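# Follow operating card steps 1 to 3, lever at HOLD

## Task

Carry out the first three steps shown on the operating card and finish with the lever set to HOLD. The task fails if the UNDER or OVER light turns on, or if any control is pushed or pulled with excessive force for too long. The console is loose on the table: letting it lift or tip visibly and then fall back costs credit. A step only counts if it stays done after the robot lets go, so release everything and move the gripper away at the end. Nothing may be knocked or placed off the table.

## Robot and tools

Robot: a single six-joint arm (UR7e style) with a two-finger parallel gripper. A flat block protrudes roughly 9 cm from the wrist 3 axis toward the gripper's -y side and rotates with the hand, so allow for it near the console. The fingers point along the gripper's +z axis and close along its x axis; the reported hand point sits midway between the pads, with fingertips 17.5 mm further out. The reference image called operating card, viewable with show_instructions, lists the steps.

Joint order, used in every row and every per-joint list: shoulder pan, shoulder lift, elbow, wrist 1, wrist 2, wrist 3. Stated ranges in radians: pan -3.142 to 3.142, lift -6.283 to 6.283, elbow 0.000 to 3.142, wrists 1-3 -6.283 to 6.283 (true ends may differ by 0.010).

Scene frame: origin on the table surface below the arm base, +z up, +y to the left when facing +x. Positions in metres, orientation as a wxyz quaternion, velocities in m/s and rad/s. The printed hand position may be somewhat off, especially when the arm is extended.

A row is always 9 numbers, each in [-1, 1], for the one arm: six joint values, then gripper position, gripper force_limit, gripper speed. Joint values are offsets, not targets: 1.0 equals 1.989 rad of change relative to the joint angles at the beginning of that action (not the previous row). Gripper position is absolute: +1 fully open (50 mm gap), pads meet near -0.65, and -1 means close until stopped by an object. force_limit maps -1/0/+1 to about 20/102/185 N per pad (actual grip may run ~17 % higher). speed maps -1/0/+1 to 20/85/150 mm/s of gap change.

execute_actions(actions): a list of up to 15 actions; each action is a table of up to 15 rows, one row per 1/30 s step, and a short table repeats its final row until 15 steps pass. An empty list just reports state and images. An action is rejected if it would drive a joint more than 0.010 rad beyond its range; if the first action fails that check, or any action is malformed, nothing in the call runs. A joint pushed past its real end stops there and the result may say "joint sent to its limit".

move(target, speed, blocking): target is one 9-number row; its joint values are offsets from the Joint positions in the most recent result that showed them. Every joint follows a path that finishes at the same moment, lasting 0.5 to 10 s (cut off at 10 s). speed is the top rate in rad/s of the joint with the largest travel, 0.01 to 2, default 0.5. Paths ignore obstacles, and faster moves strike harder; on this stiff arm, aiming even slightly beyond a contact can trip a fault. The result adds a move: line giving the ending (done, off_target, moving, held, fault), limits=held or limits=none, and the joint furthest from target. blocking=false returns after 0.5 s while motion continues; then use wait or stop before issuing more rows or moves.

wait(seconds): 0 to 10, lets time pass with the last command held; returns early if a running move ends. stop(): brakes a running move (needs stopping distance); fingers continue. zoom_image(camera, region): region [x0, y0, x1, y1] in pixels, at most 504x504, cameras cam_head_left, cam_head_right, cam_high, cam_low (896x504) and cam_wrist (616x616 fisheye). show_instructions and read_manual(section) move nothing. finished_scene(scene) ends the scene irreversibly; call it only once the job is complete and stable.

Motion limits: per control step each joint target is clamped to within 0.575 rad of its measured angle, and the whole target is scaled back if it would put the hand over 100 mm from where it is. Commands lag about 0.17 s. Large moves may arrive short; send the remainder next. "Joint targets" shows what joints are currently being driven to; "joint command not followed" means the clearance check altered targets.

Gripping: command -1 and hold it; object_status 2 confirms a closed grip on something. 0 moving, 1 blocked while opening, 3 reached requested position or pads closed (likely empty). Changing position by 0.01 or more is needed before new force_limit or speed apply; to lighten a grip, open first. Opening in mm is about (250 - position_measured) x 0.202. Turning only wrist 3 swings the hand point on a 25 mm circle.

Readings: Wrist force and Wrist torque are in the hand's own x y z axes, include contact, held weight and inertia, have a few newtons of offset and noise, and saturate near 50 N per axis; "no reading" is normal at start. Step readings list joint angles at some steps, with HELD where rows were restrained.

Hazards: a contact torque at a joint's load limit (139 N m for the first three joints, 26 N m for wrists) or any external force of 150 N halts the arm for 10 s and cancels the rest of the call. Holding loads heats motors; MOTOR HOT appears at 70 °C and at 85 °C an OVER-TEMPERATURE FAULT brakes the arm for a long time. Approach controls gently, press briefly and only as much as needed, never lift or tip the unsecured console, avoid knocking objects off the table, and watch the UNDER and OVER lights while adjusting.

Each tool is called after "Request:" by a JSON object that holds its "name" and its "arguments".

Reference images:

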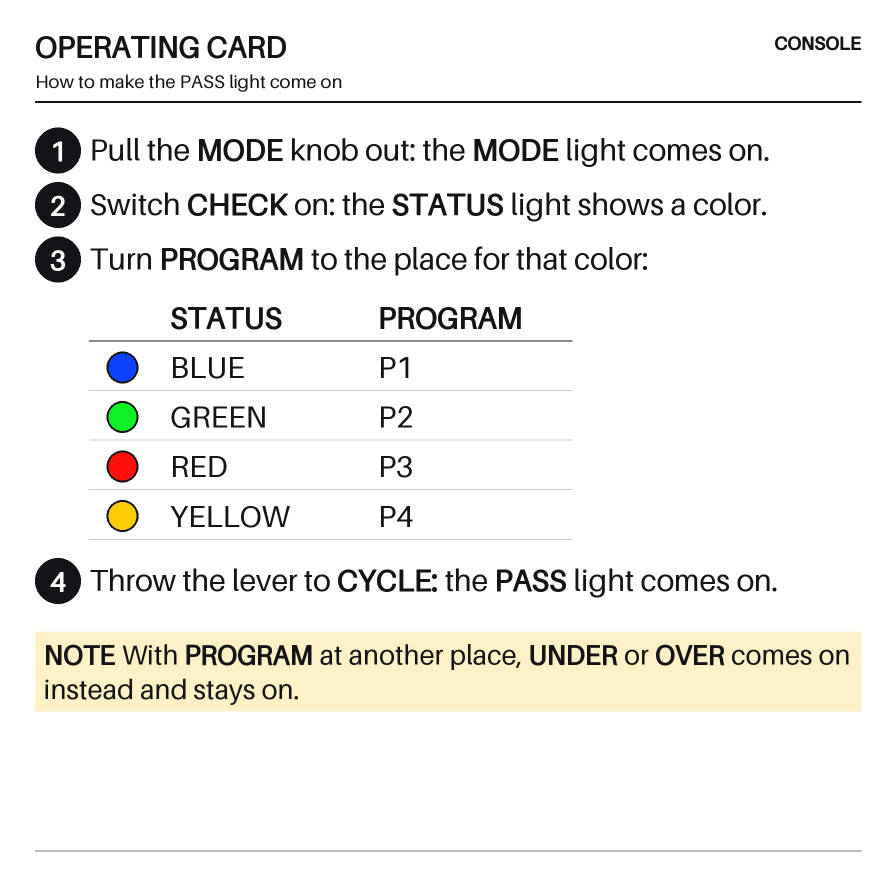

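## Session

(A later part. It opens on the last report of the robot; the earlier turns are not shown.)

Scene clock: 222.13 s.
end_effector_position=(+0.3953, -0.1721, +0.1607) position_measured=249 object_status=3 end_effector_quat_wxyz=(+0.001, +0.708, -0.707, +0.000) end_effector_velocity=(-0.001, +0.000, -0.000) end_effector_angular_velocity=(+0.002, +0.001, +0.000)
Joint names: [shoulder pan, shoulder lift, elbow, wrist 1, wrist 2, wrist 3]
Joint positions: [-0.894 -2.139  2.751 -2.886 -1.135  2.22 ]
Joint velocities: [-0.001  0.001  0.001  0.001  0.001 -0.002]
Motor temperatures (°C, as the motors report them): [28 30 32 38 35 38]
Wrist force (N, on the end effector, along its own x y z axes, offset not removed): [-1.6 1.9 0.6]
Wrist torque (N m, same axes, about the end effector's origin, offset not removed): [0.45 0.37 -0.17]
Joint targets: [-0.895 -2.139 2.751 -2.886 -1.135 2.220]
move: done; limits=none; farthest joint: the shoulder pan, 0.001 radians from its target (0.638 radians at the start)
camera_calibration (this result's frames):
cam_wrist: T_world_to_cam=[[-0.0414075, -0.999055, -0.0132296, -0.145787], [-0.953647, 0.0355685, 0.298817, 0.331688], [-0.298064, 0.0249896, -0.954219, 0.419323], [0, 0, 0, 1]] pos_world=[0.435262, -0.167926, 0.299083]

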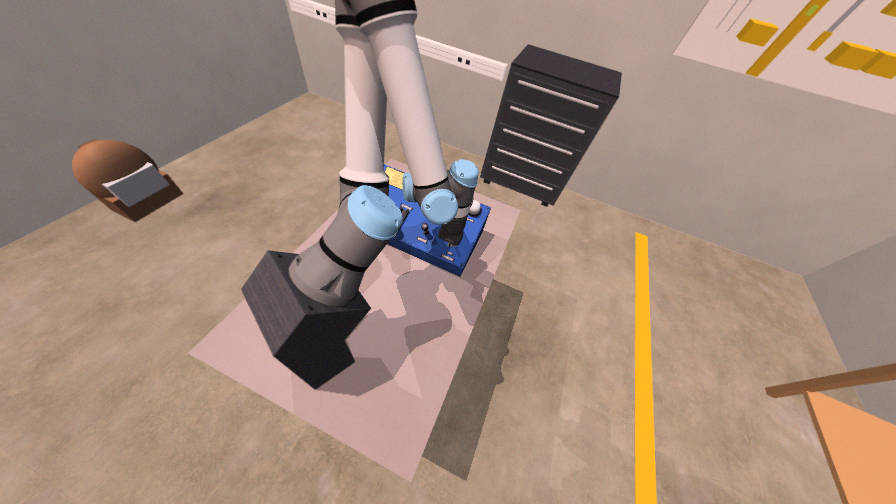

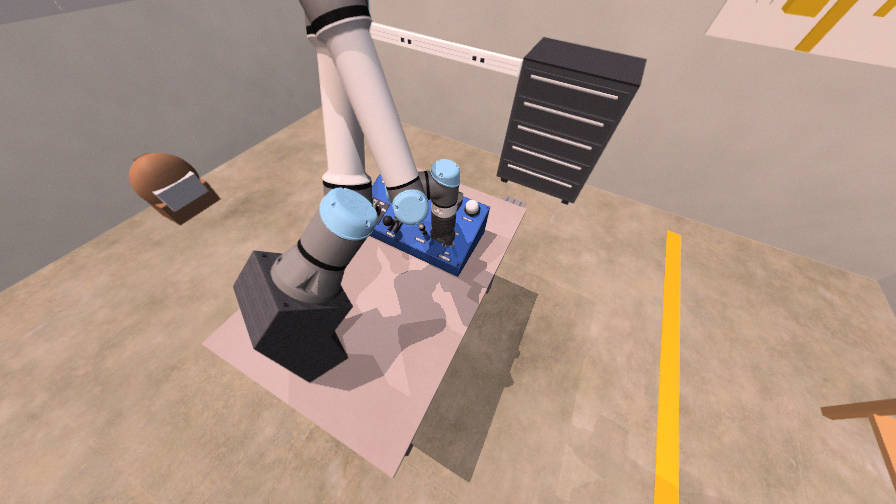

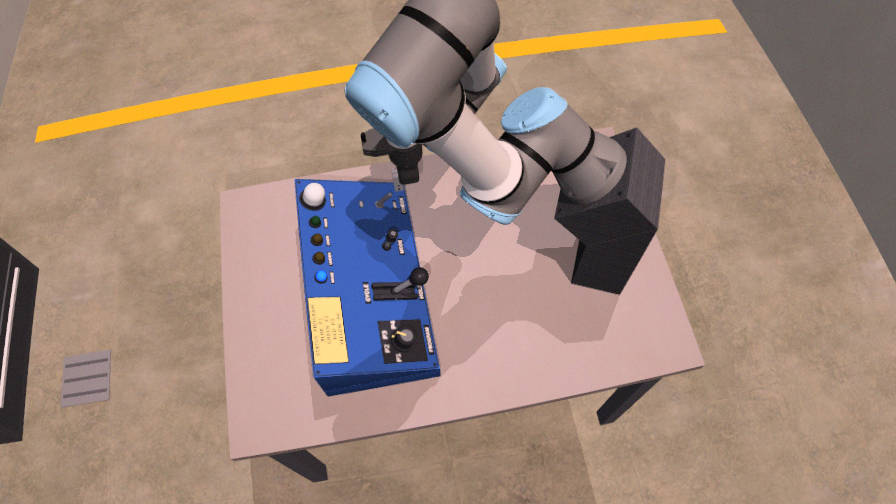

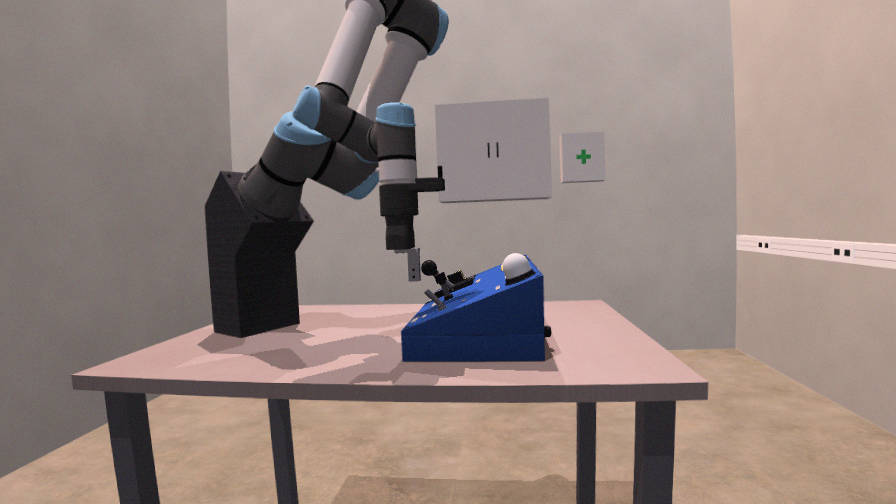

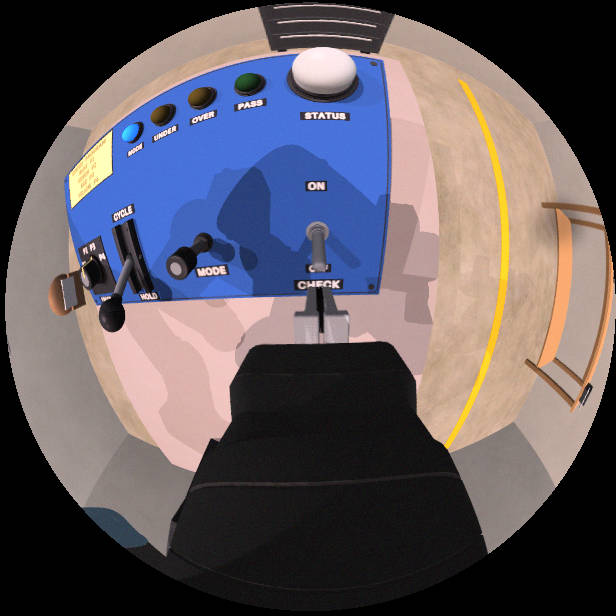

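Request:
{"name": "move", "arguments": {"target": [0.0523,0.1757,-0.009,-0.1832,-0.0344,0.0422,-0.65,-0.7,0], "speed": 0.6}}

Request:
{"name": "move", "arguments": {"target": [0.0358,-0.061,-0.0373,0.0889,-0.0244,0.0281,-0.65,-0.7,0], "speed": 0.15}}

Scene clock: 240.63 s.
end_effector_position=(+0.3961, -0.1718, +0.1121) position_measured=249 object_status=3 end_effector_quat_wxyz=(+0.000, +0.708, -0.706, -0.000) end_effector_velocity=(-0.000, +0.000, -0.000) end_effector_angular_velocity=(-0.000, +0.000, +0.001)
Joint names: [shoulder pan, shoulder lift, elbow, wrist 1, wrist 2, wrist 3]
Joint positions: [-0.79  -1.789  2.733 -3.25  -1.204  2.304]
Joint velocities: [ 0.     0.001  0.    -0.002 -0.    -0.001]
Motor temperatures (°C, as the motors report them): [28 30 32 38 35 38]
Wrist force (N, on the end effector, along its own x y z axes, offset not removed): [0.0 -1.2 0.8]
Wrist torque (N m, same axes, about the end effector's origin, offset not removed): [-0.03 0.03 -0.12]
Joint targets: [-0.790 -1.789 2.733 -3.251 -1.204 2.304]
move: done; limits=none; farthest joint: the shoulder pan, 0.000 radians from its target (0.105 radians at the start)
camera_calibration (this result's frames):
cam_wrist: T_world_to_cam=[[-0.04052, -0.999086, -0.0136203, -0.146353], [-0.953651, 0.0346022, 0.298919, 0.346796], [-0.298174, 0.0251012, -0.954181, 0.373271], [0, 0, 0, 1]] pos_world=[0.436092, -0.167589, 0.250511]

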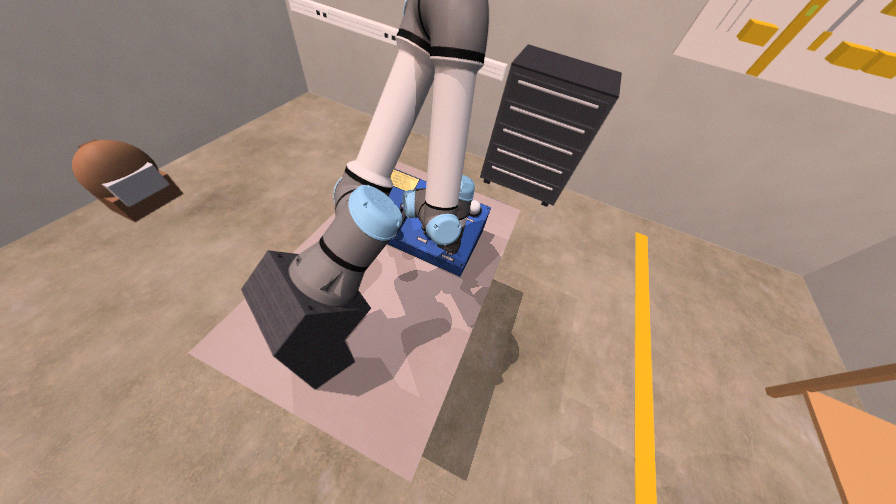

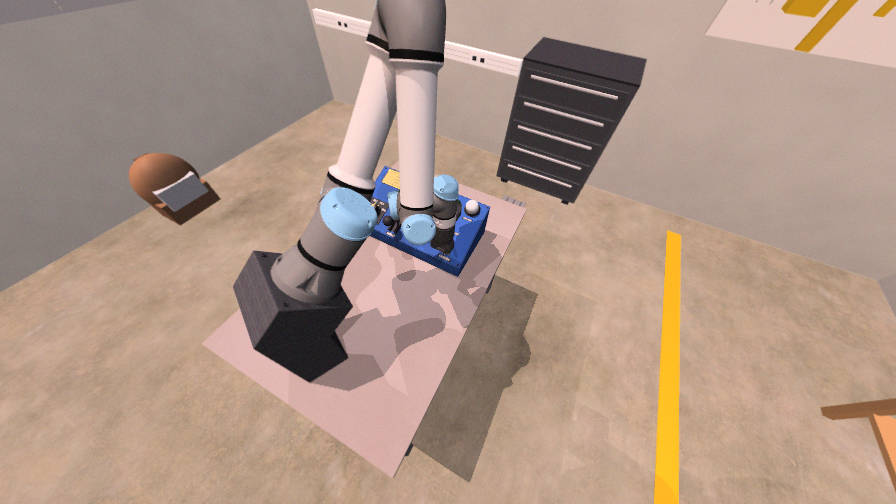

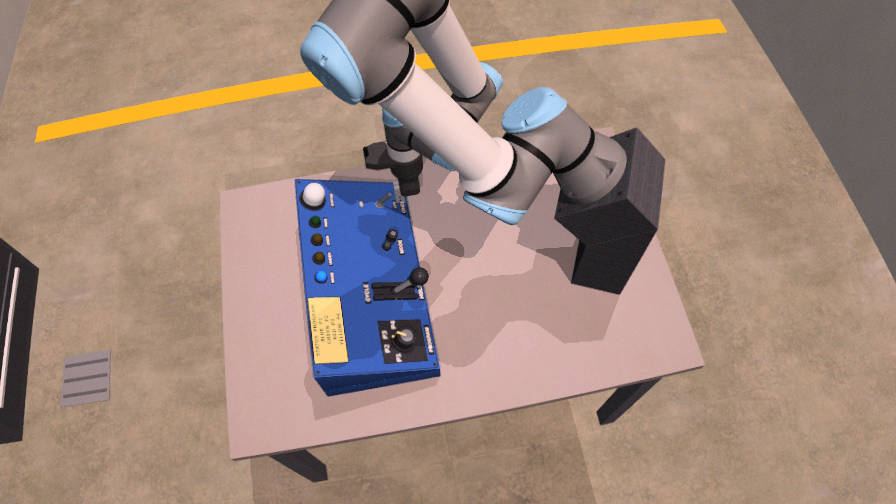

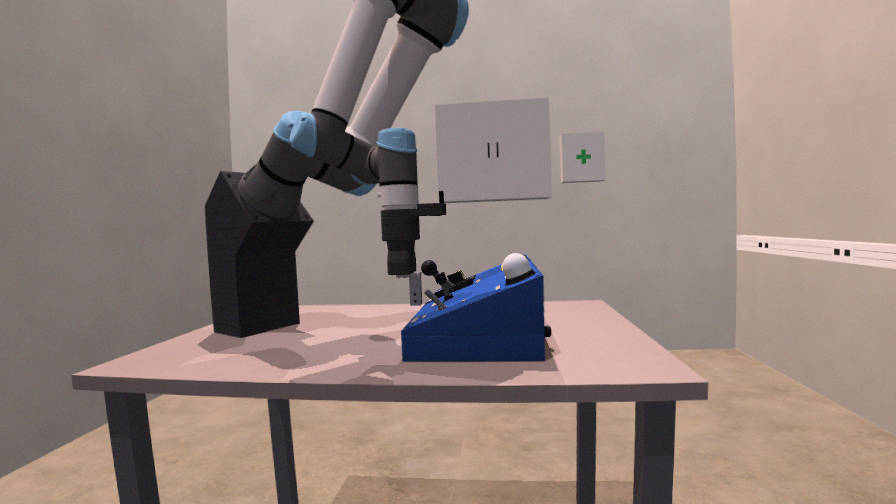

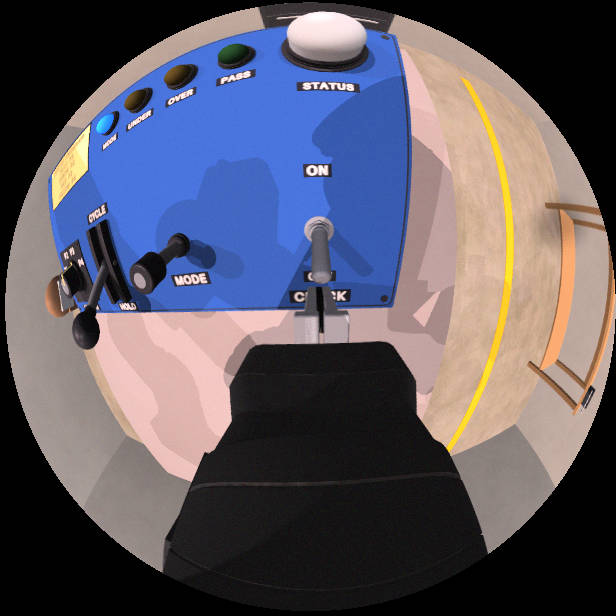

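Scene clock: 242.23 s.
end_effector_position=(+0.4300, -0.1719, +0.1351) position_measured=249 object_status=3 end_effector_quat_wxyz=(+0.001, +0.708, -0.706, -0.000) end_effector_velocity=(+0.001, -0.000, +0.000) end_effector_angular_velocity=(-0.000, -0.000, -0.001)
Joint names: [shoulder pan, shoulder lift, elbow, wrist 1, wrist 2, wrist 3]
Joint positions: [-0.719 -1.911  2.659 -3.074 -1.252  2.36 ]
Joint velocities: [ 0.001 -0.001 -0.002  0.002 -0.001  0.002]
Motor temperatures (°C, as the motors report them): [28 30 32 38 35 38]
Wrist force (N, on the end effector, along its own x y z axes, offset not removed): [-0.6 -1.0 1.0]
Wrist torque (N m, same axes, about the end effector's origin, offset not removed): [-0.22 0.27 -0.09]
Joint targets: [-0.719 -1.911 2.659 -3.074 -1.252 2.360]
move: done; limits=none; farthest joint: the wrist 1, 0.001 radians from its target (0.177 radians at the start)
camera_calibration (this result's frames):
cam_wrist: T_world_to_cam=[[-0.040867, -0.999074, -0.0134595, -0.144676], [-0.953579, 0.0349765, 0.299104, 0.372271], [-0.298357, 0.0250582, -0.954125, 0.405318], [0, 0, 0, 1]] pos_world=[0.470007, -0.167719, 0.273429]

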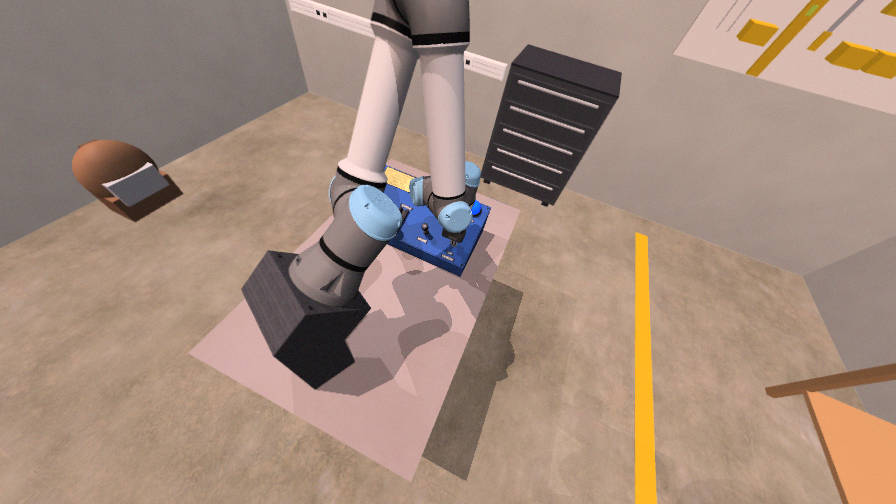

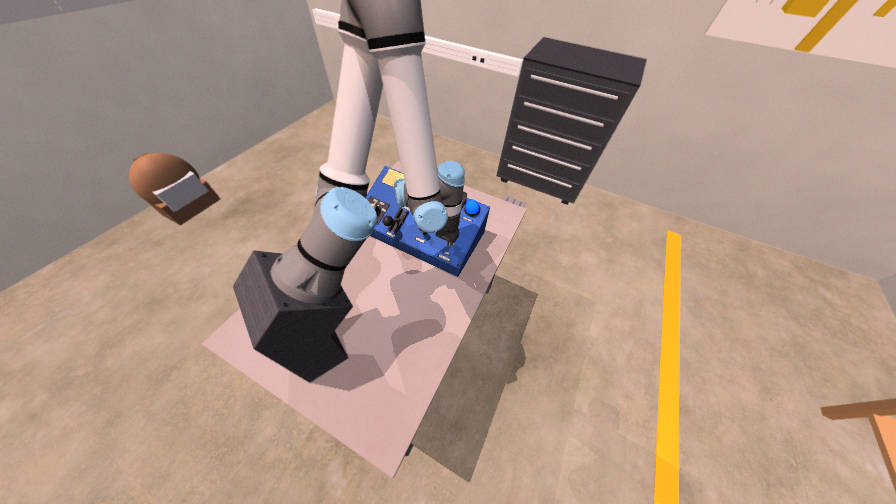

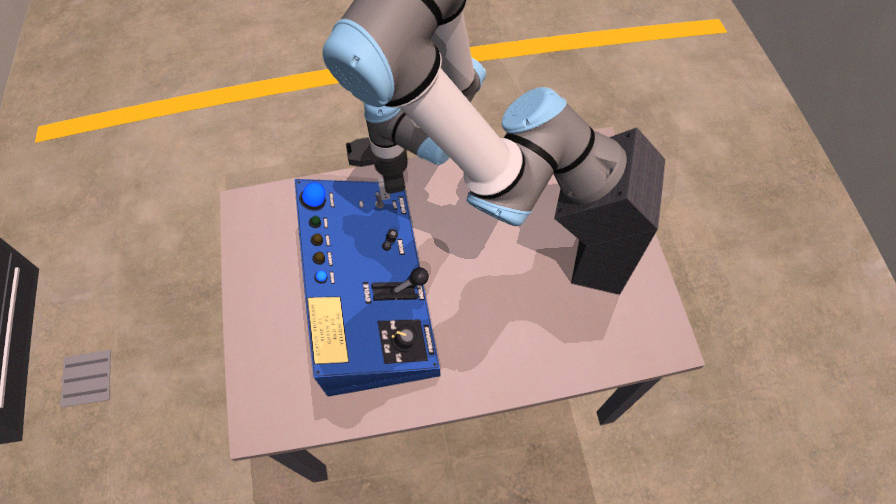

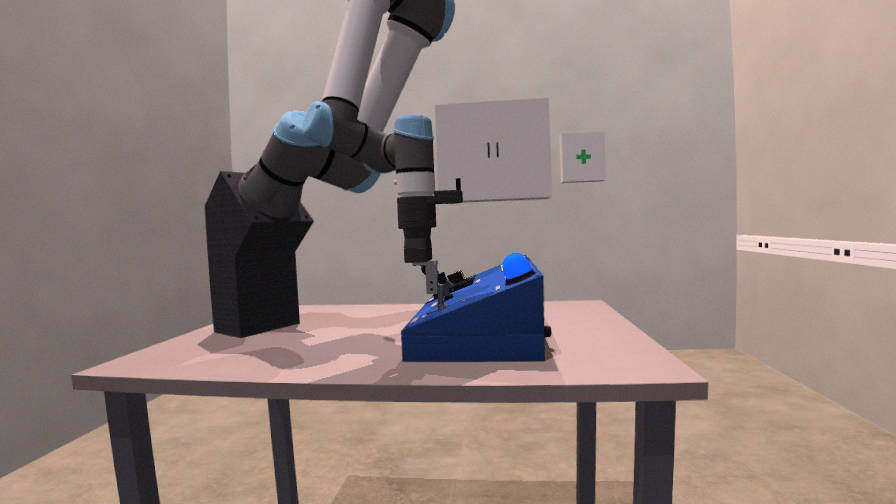

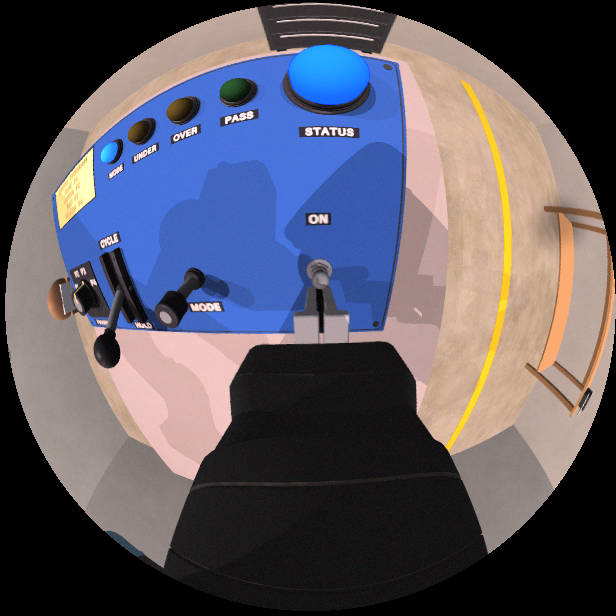

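Request:
{"name": "zoom_image", "arguments": {"camera": "cam_high", "region": [360, 300, 450, 390]}}

Request:
{"name": "zoom_image", "arguments": {"camera": "cam_low", "region": [410, 240, 490, 320]}}

Region (360, 300, 450, 390) of cam_high's 896x504 image, scaled by 5.600, with more detail than that image has.

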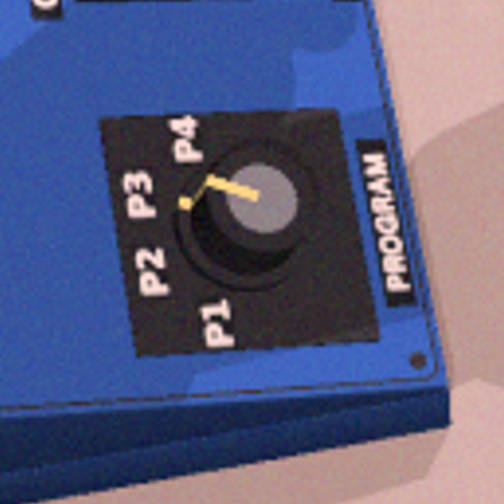

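Region (410, 240, 490, 320) of cam_low's 896x504 image, scaled by 6.300, with more detail than that image has.

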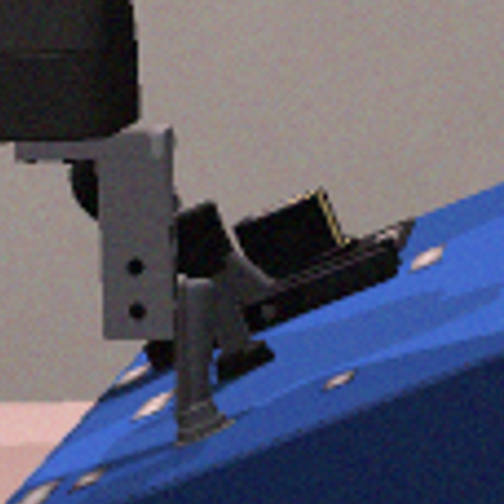

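Request:
{"name": "move", "arguments": {"target": [-0.045,-0.15,0.005,0.155,0.03,-0.03,-0.65,-0.7,0], "speed": 0.7}}

Request:
{"name": "move", "arguments": {"target": [0.557,0.206,-0.085,-0.218,-0.381,0.3,1,-0.7,0], "speed": 1.0}}

Scene clock: 281.10 s.
end_effector_position=(+0.4278, -0.1708, +0.1849) position_measured=249 object_status=3 end_effector_quat_wxyz=(+0.001, +0.705, -0.710, +0.002) end_effector_velocity=(-0.000, -0.000, -0.000) end_effector_angular_velocity=(-0.000, +0.000, +0.001)
Joint names: [shoulder pan, shoulder lift, elbow, wrist 1, wrist 2, wrist 3]
Joint positions: [-0.809 -2.209  2.669 -2.766 -1.193  2.3  ]
Joint velocities: [-0.001  0.     0.001 -0.001  0.    -0.002]
Motor temperatures (°C, as the motors report them): [28 30 32 38 35 38]
Wrist force (N, on the end effector, along its own x y z axes, offset not removed): [-0.7 0.0 2.0]
Wrist torque (N m, same axes, about the end effector's origin, offset not removed): [0.28 0.33 -0.12]
Joint targets: [-0.809 -2.209 2.669 -2.766 -1.193 2.300]
move: done; limits=none; farthest joint: the shoulder lift, 0.001 radians from its target (0.299 radians at the start)
camera_calibration (this result's frames):
cam_wrist: T_world_to_cam=[[-0.0498027, -0.998708, -0.0101114, -0.139715], [-0.95378, 0.0445534, 0.297186, 0.357299], [-0.296351, 0.0244447, -0.954766, 0.451349], [0, 0, 0, 1]] pos_world=[0.467584, -0.166487, 0.323336]

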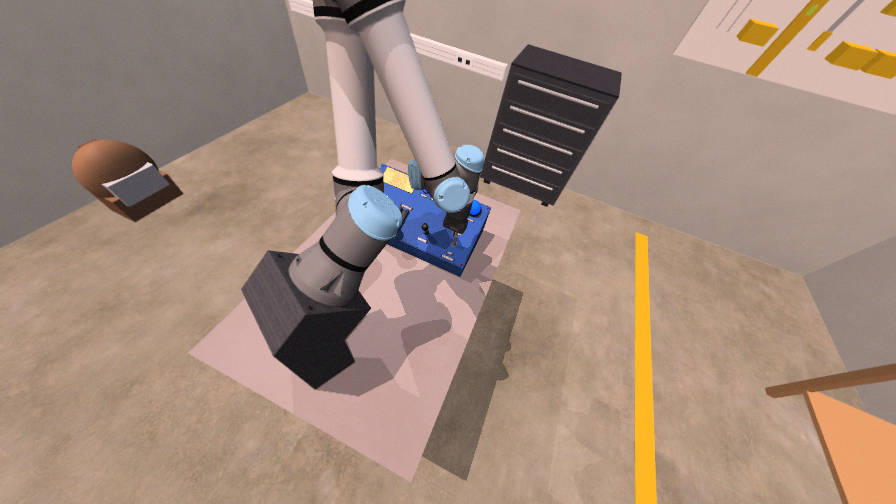

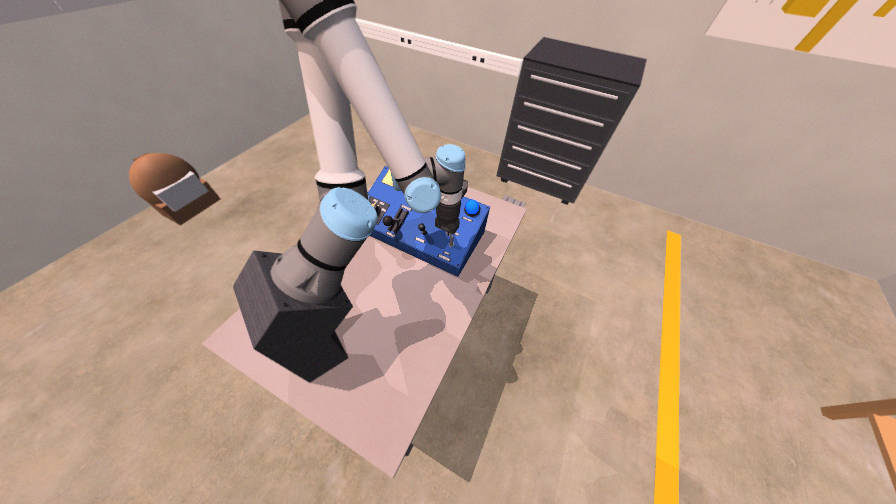

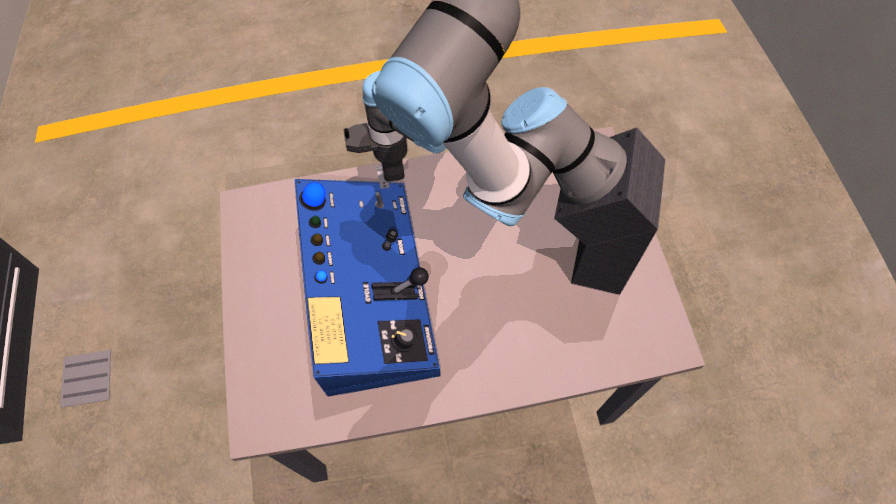

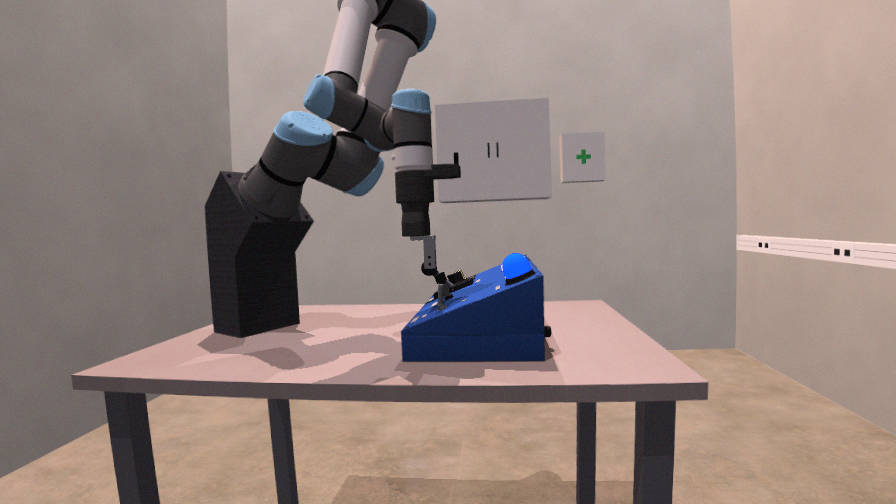

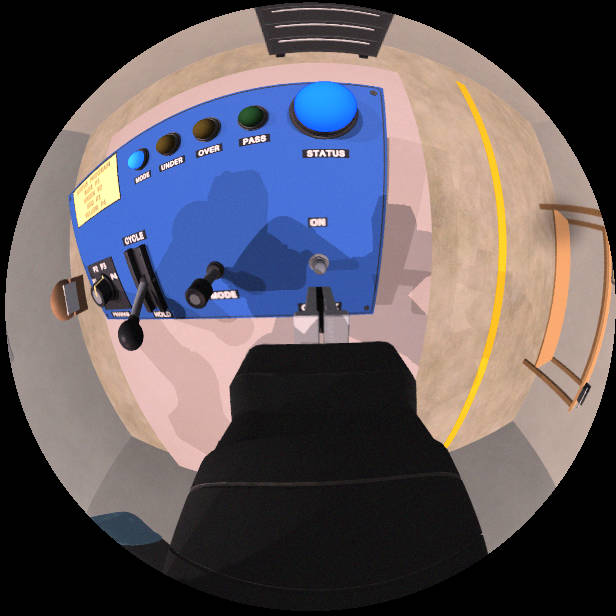

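Scene clock: 282.90 s.
end_effector_position=(+0.5430, +0.0574, +0.2469) position_measured=3 object_status=3 end_effector_quat_wxyz=(-0.065, +0.746, -0.659, +0.070) end_effector_velocity=(+0.000, -0.000, +0.001) end_effector_angular_velocity=(-0.001, -0.002, -0.003)
Joint names: [shoulder pan, shoulder lift, elbow, wrist 1, wrist 2, wrist 3]
Joint positions: [ 0.299 -1.799  2.5   -3.199 -1.95   2.896]
Joint velocities: [ 0.001 -0.001  0.    -0.001 -0.002  0.003]
Motor temperatures (°C, as the motors report them): [28 30 32 38 35 38]
Wrist force (N, on the end effector, along its own x y z axes, offset not removed): [-1.0 0.4 1.6]
Wrist torque (N m, same axes, about the end effector's origin, offset not removed): [0.34 0.33 -0.08]
Joint targets: [0.299 -1.799 2.500 -3.199 -1.950 2.896]
move: done; limits=none; farthest joint: the shoulder pan, 0.000 radians from its target (1.107 radians at the start)
camera_calibration (this result's frames):
cam_wrist: T_world_to_cam=[[0.0835785, -0.996498, -0.00242824, 0.0201158], [-0.990226, -0.083325, 0.111841, 0.511484], [-0.111652, -0.00694301, -0.993723, 0.450234], [0, 0, 0, 1]] pos_world=[0.555073, 0.0657907, 0.390252]

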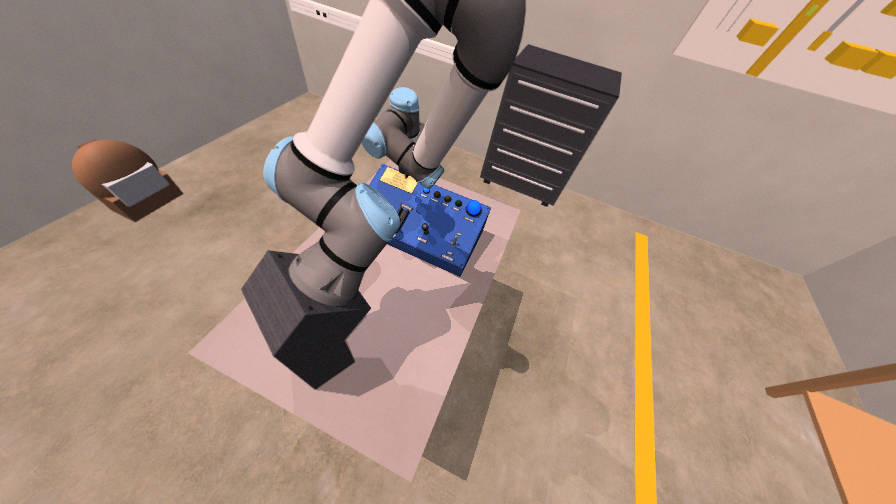

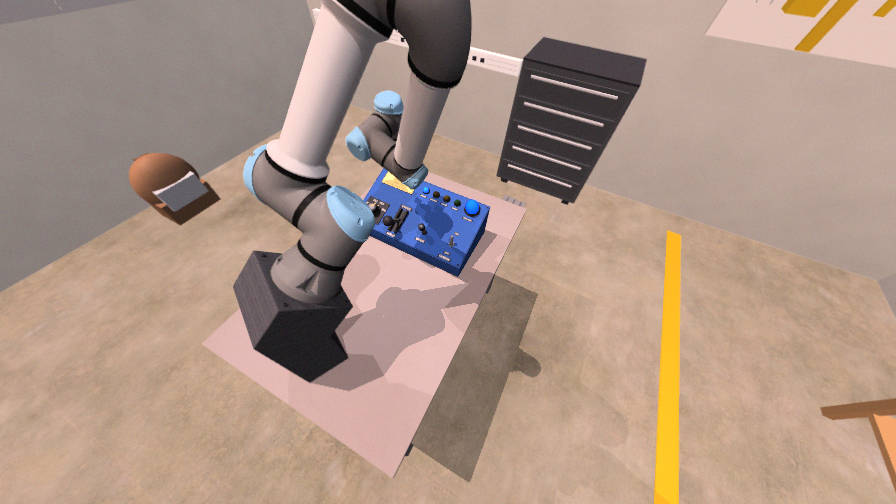

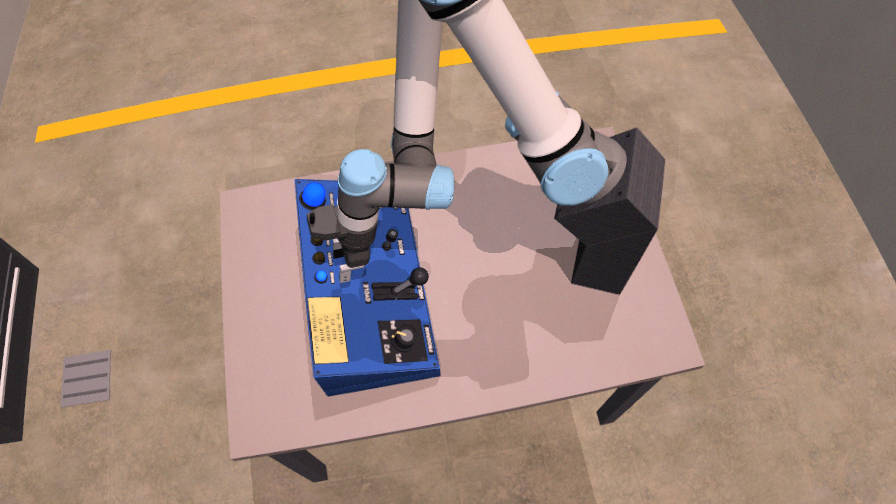

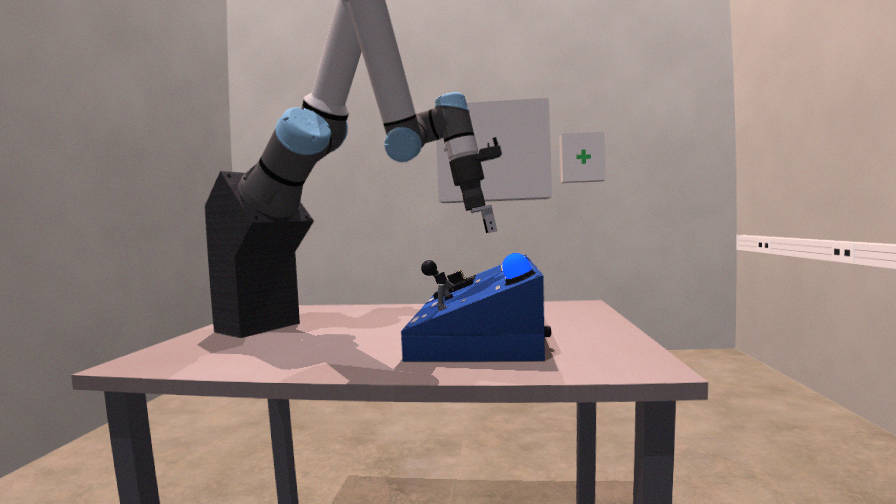

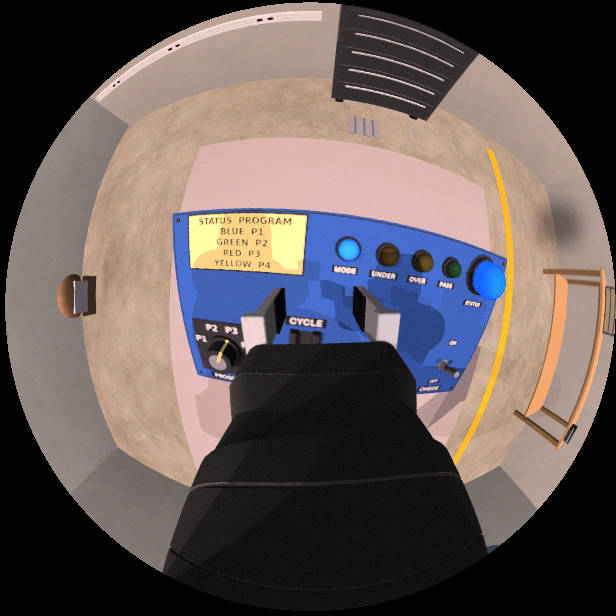

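Request:
{"name": "move", "arguments": {"target": [0.1477,0.4631,0.0266,-0.5353,-0.1193,0.1135,1,-0.7,0], "speed": 1.0}}

Request:
{"name": "zoom_image", "arguments": {"camera": "cam_low", "region": [410, 220, 490, 300]}}

Request:
{"name": "zoom_image", "arguments": {"camera": "cam_wrist", "region": [230, 200, 410, 360]}}

Scene clock: 293.23 s.
end_effector_position=(+0.4210, +0.1862, +0.1593) position_measured=3 object_status=3 end_effector_quat_wxyz=(-0.122, +0.697, -0.696, +0.123) end_effector_velocity=(+0.000, +0.000, +0.001) end_effector_angular_velocity=(+0.001, -0.001, -0.000)
Joint names: [shoulder pan, shoulder lift, elbow, wrist 1, wrist 2, wrist 3]
Joint positions: [ 0.593 -0.878  2.553 -4.264 -2.187  3.122]
Joint velocities: [ 0.001 -0.001  0.001 -0.001  0.     0.   ]
Motor temperatures (°C, as the motors report them): [28 30 32 38 35 38]
Wrist force (N, on the end effector, along its own x y z axes, offset not removed): [1.2 1.2 2.3]
Wrist torque (N m, same axes, about the end effector's origin, offset not removed): [0.42 -0.01 -0.16]
Joint targets: [0.593 -0.878 2.553 -4.264 -2.187 3.122]
move: done; limits=none; farthest joint: the shoulder pan, 0.000 radians from its target (0.294 radians at the start)
camera_calibration (this result's frames):
cam_wrist: T_world_to_cam=[[-0.0348559, -0.999025, -0.0270894, 0.21265], [-0.998302, 0.0360709, -0.0457407, 0.417483], [0.0466733, 0.0254491, -0.998586, 0.278507], [0, 0, 0, 1]] pos_world=[0.411187, 0.190296, 0.30297]

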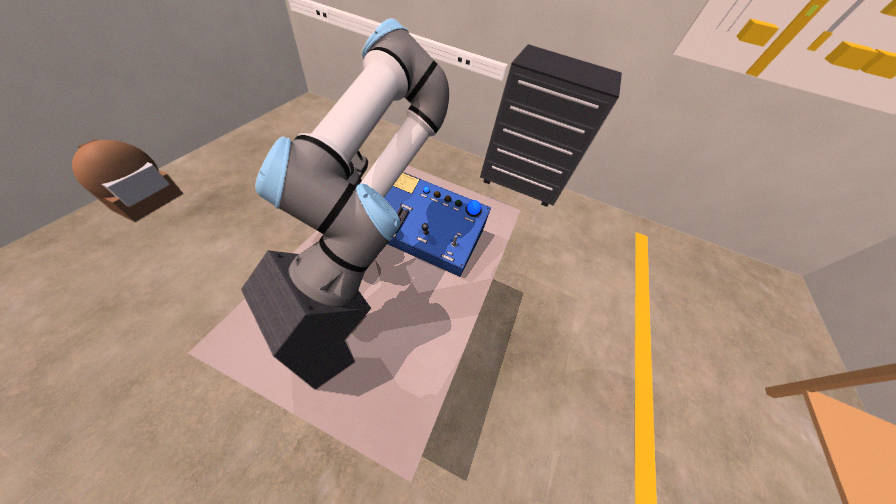

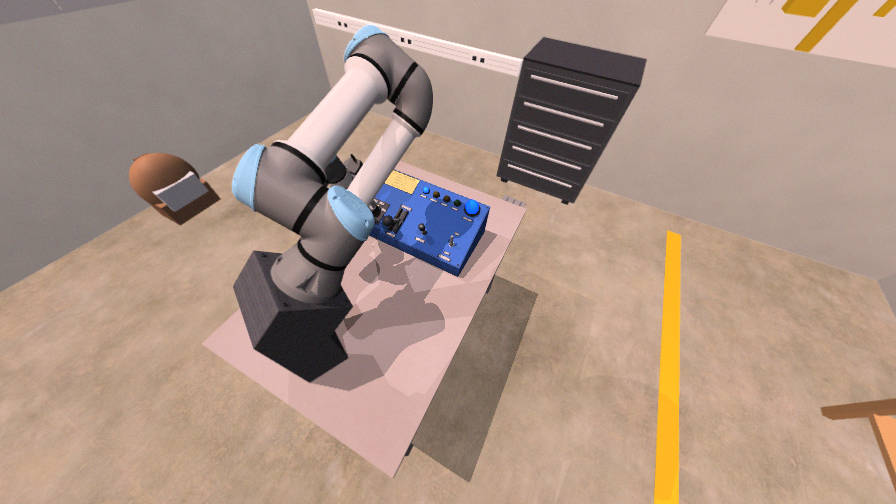

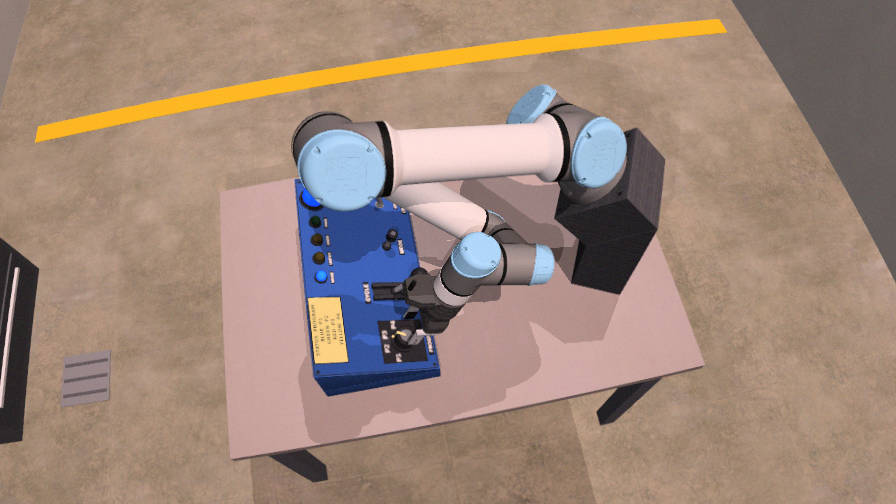

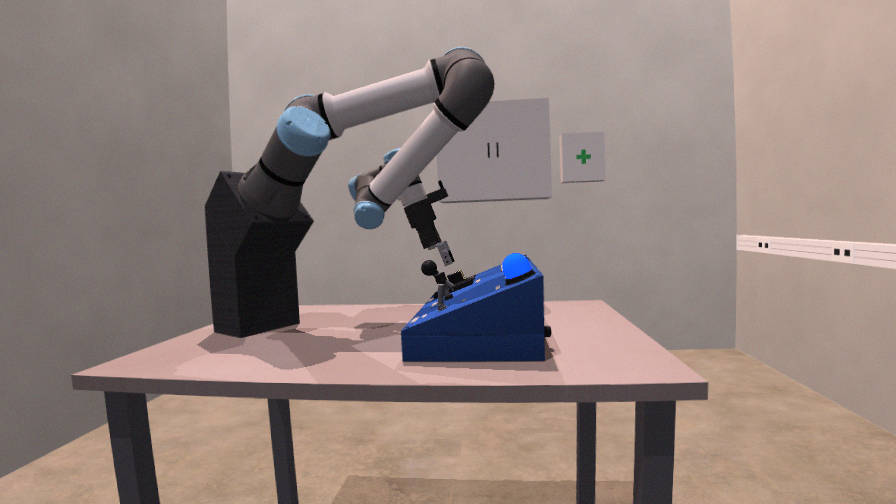

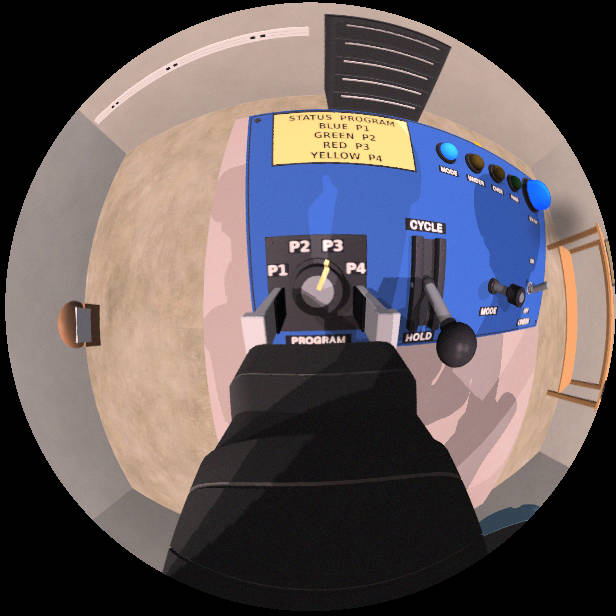

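Region (410, 220, 490, 300) of cam_low's 896x504 image, scaled by 6.300, with more detail than that image has.

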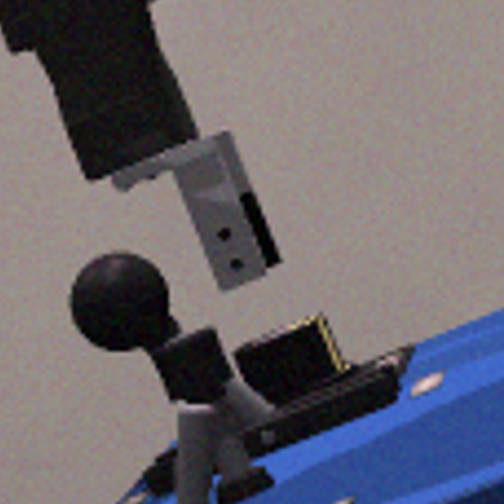

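Region (230, 200, 410, 360) of cam_wrist's 616x616 image, scaled by 2.800, with more detail than that image has.

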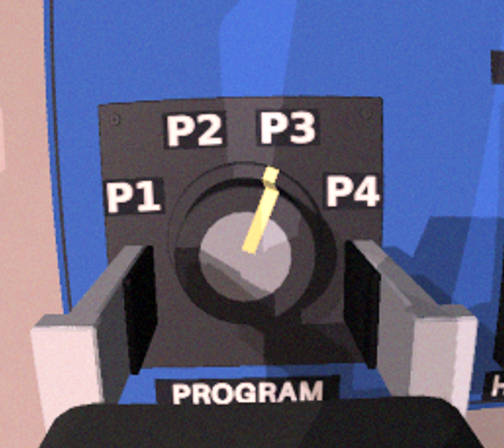

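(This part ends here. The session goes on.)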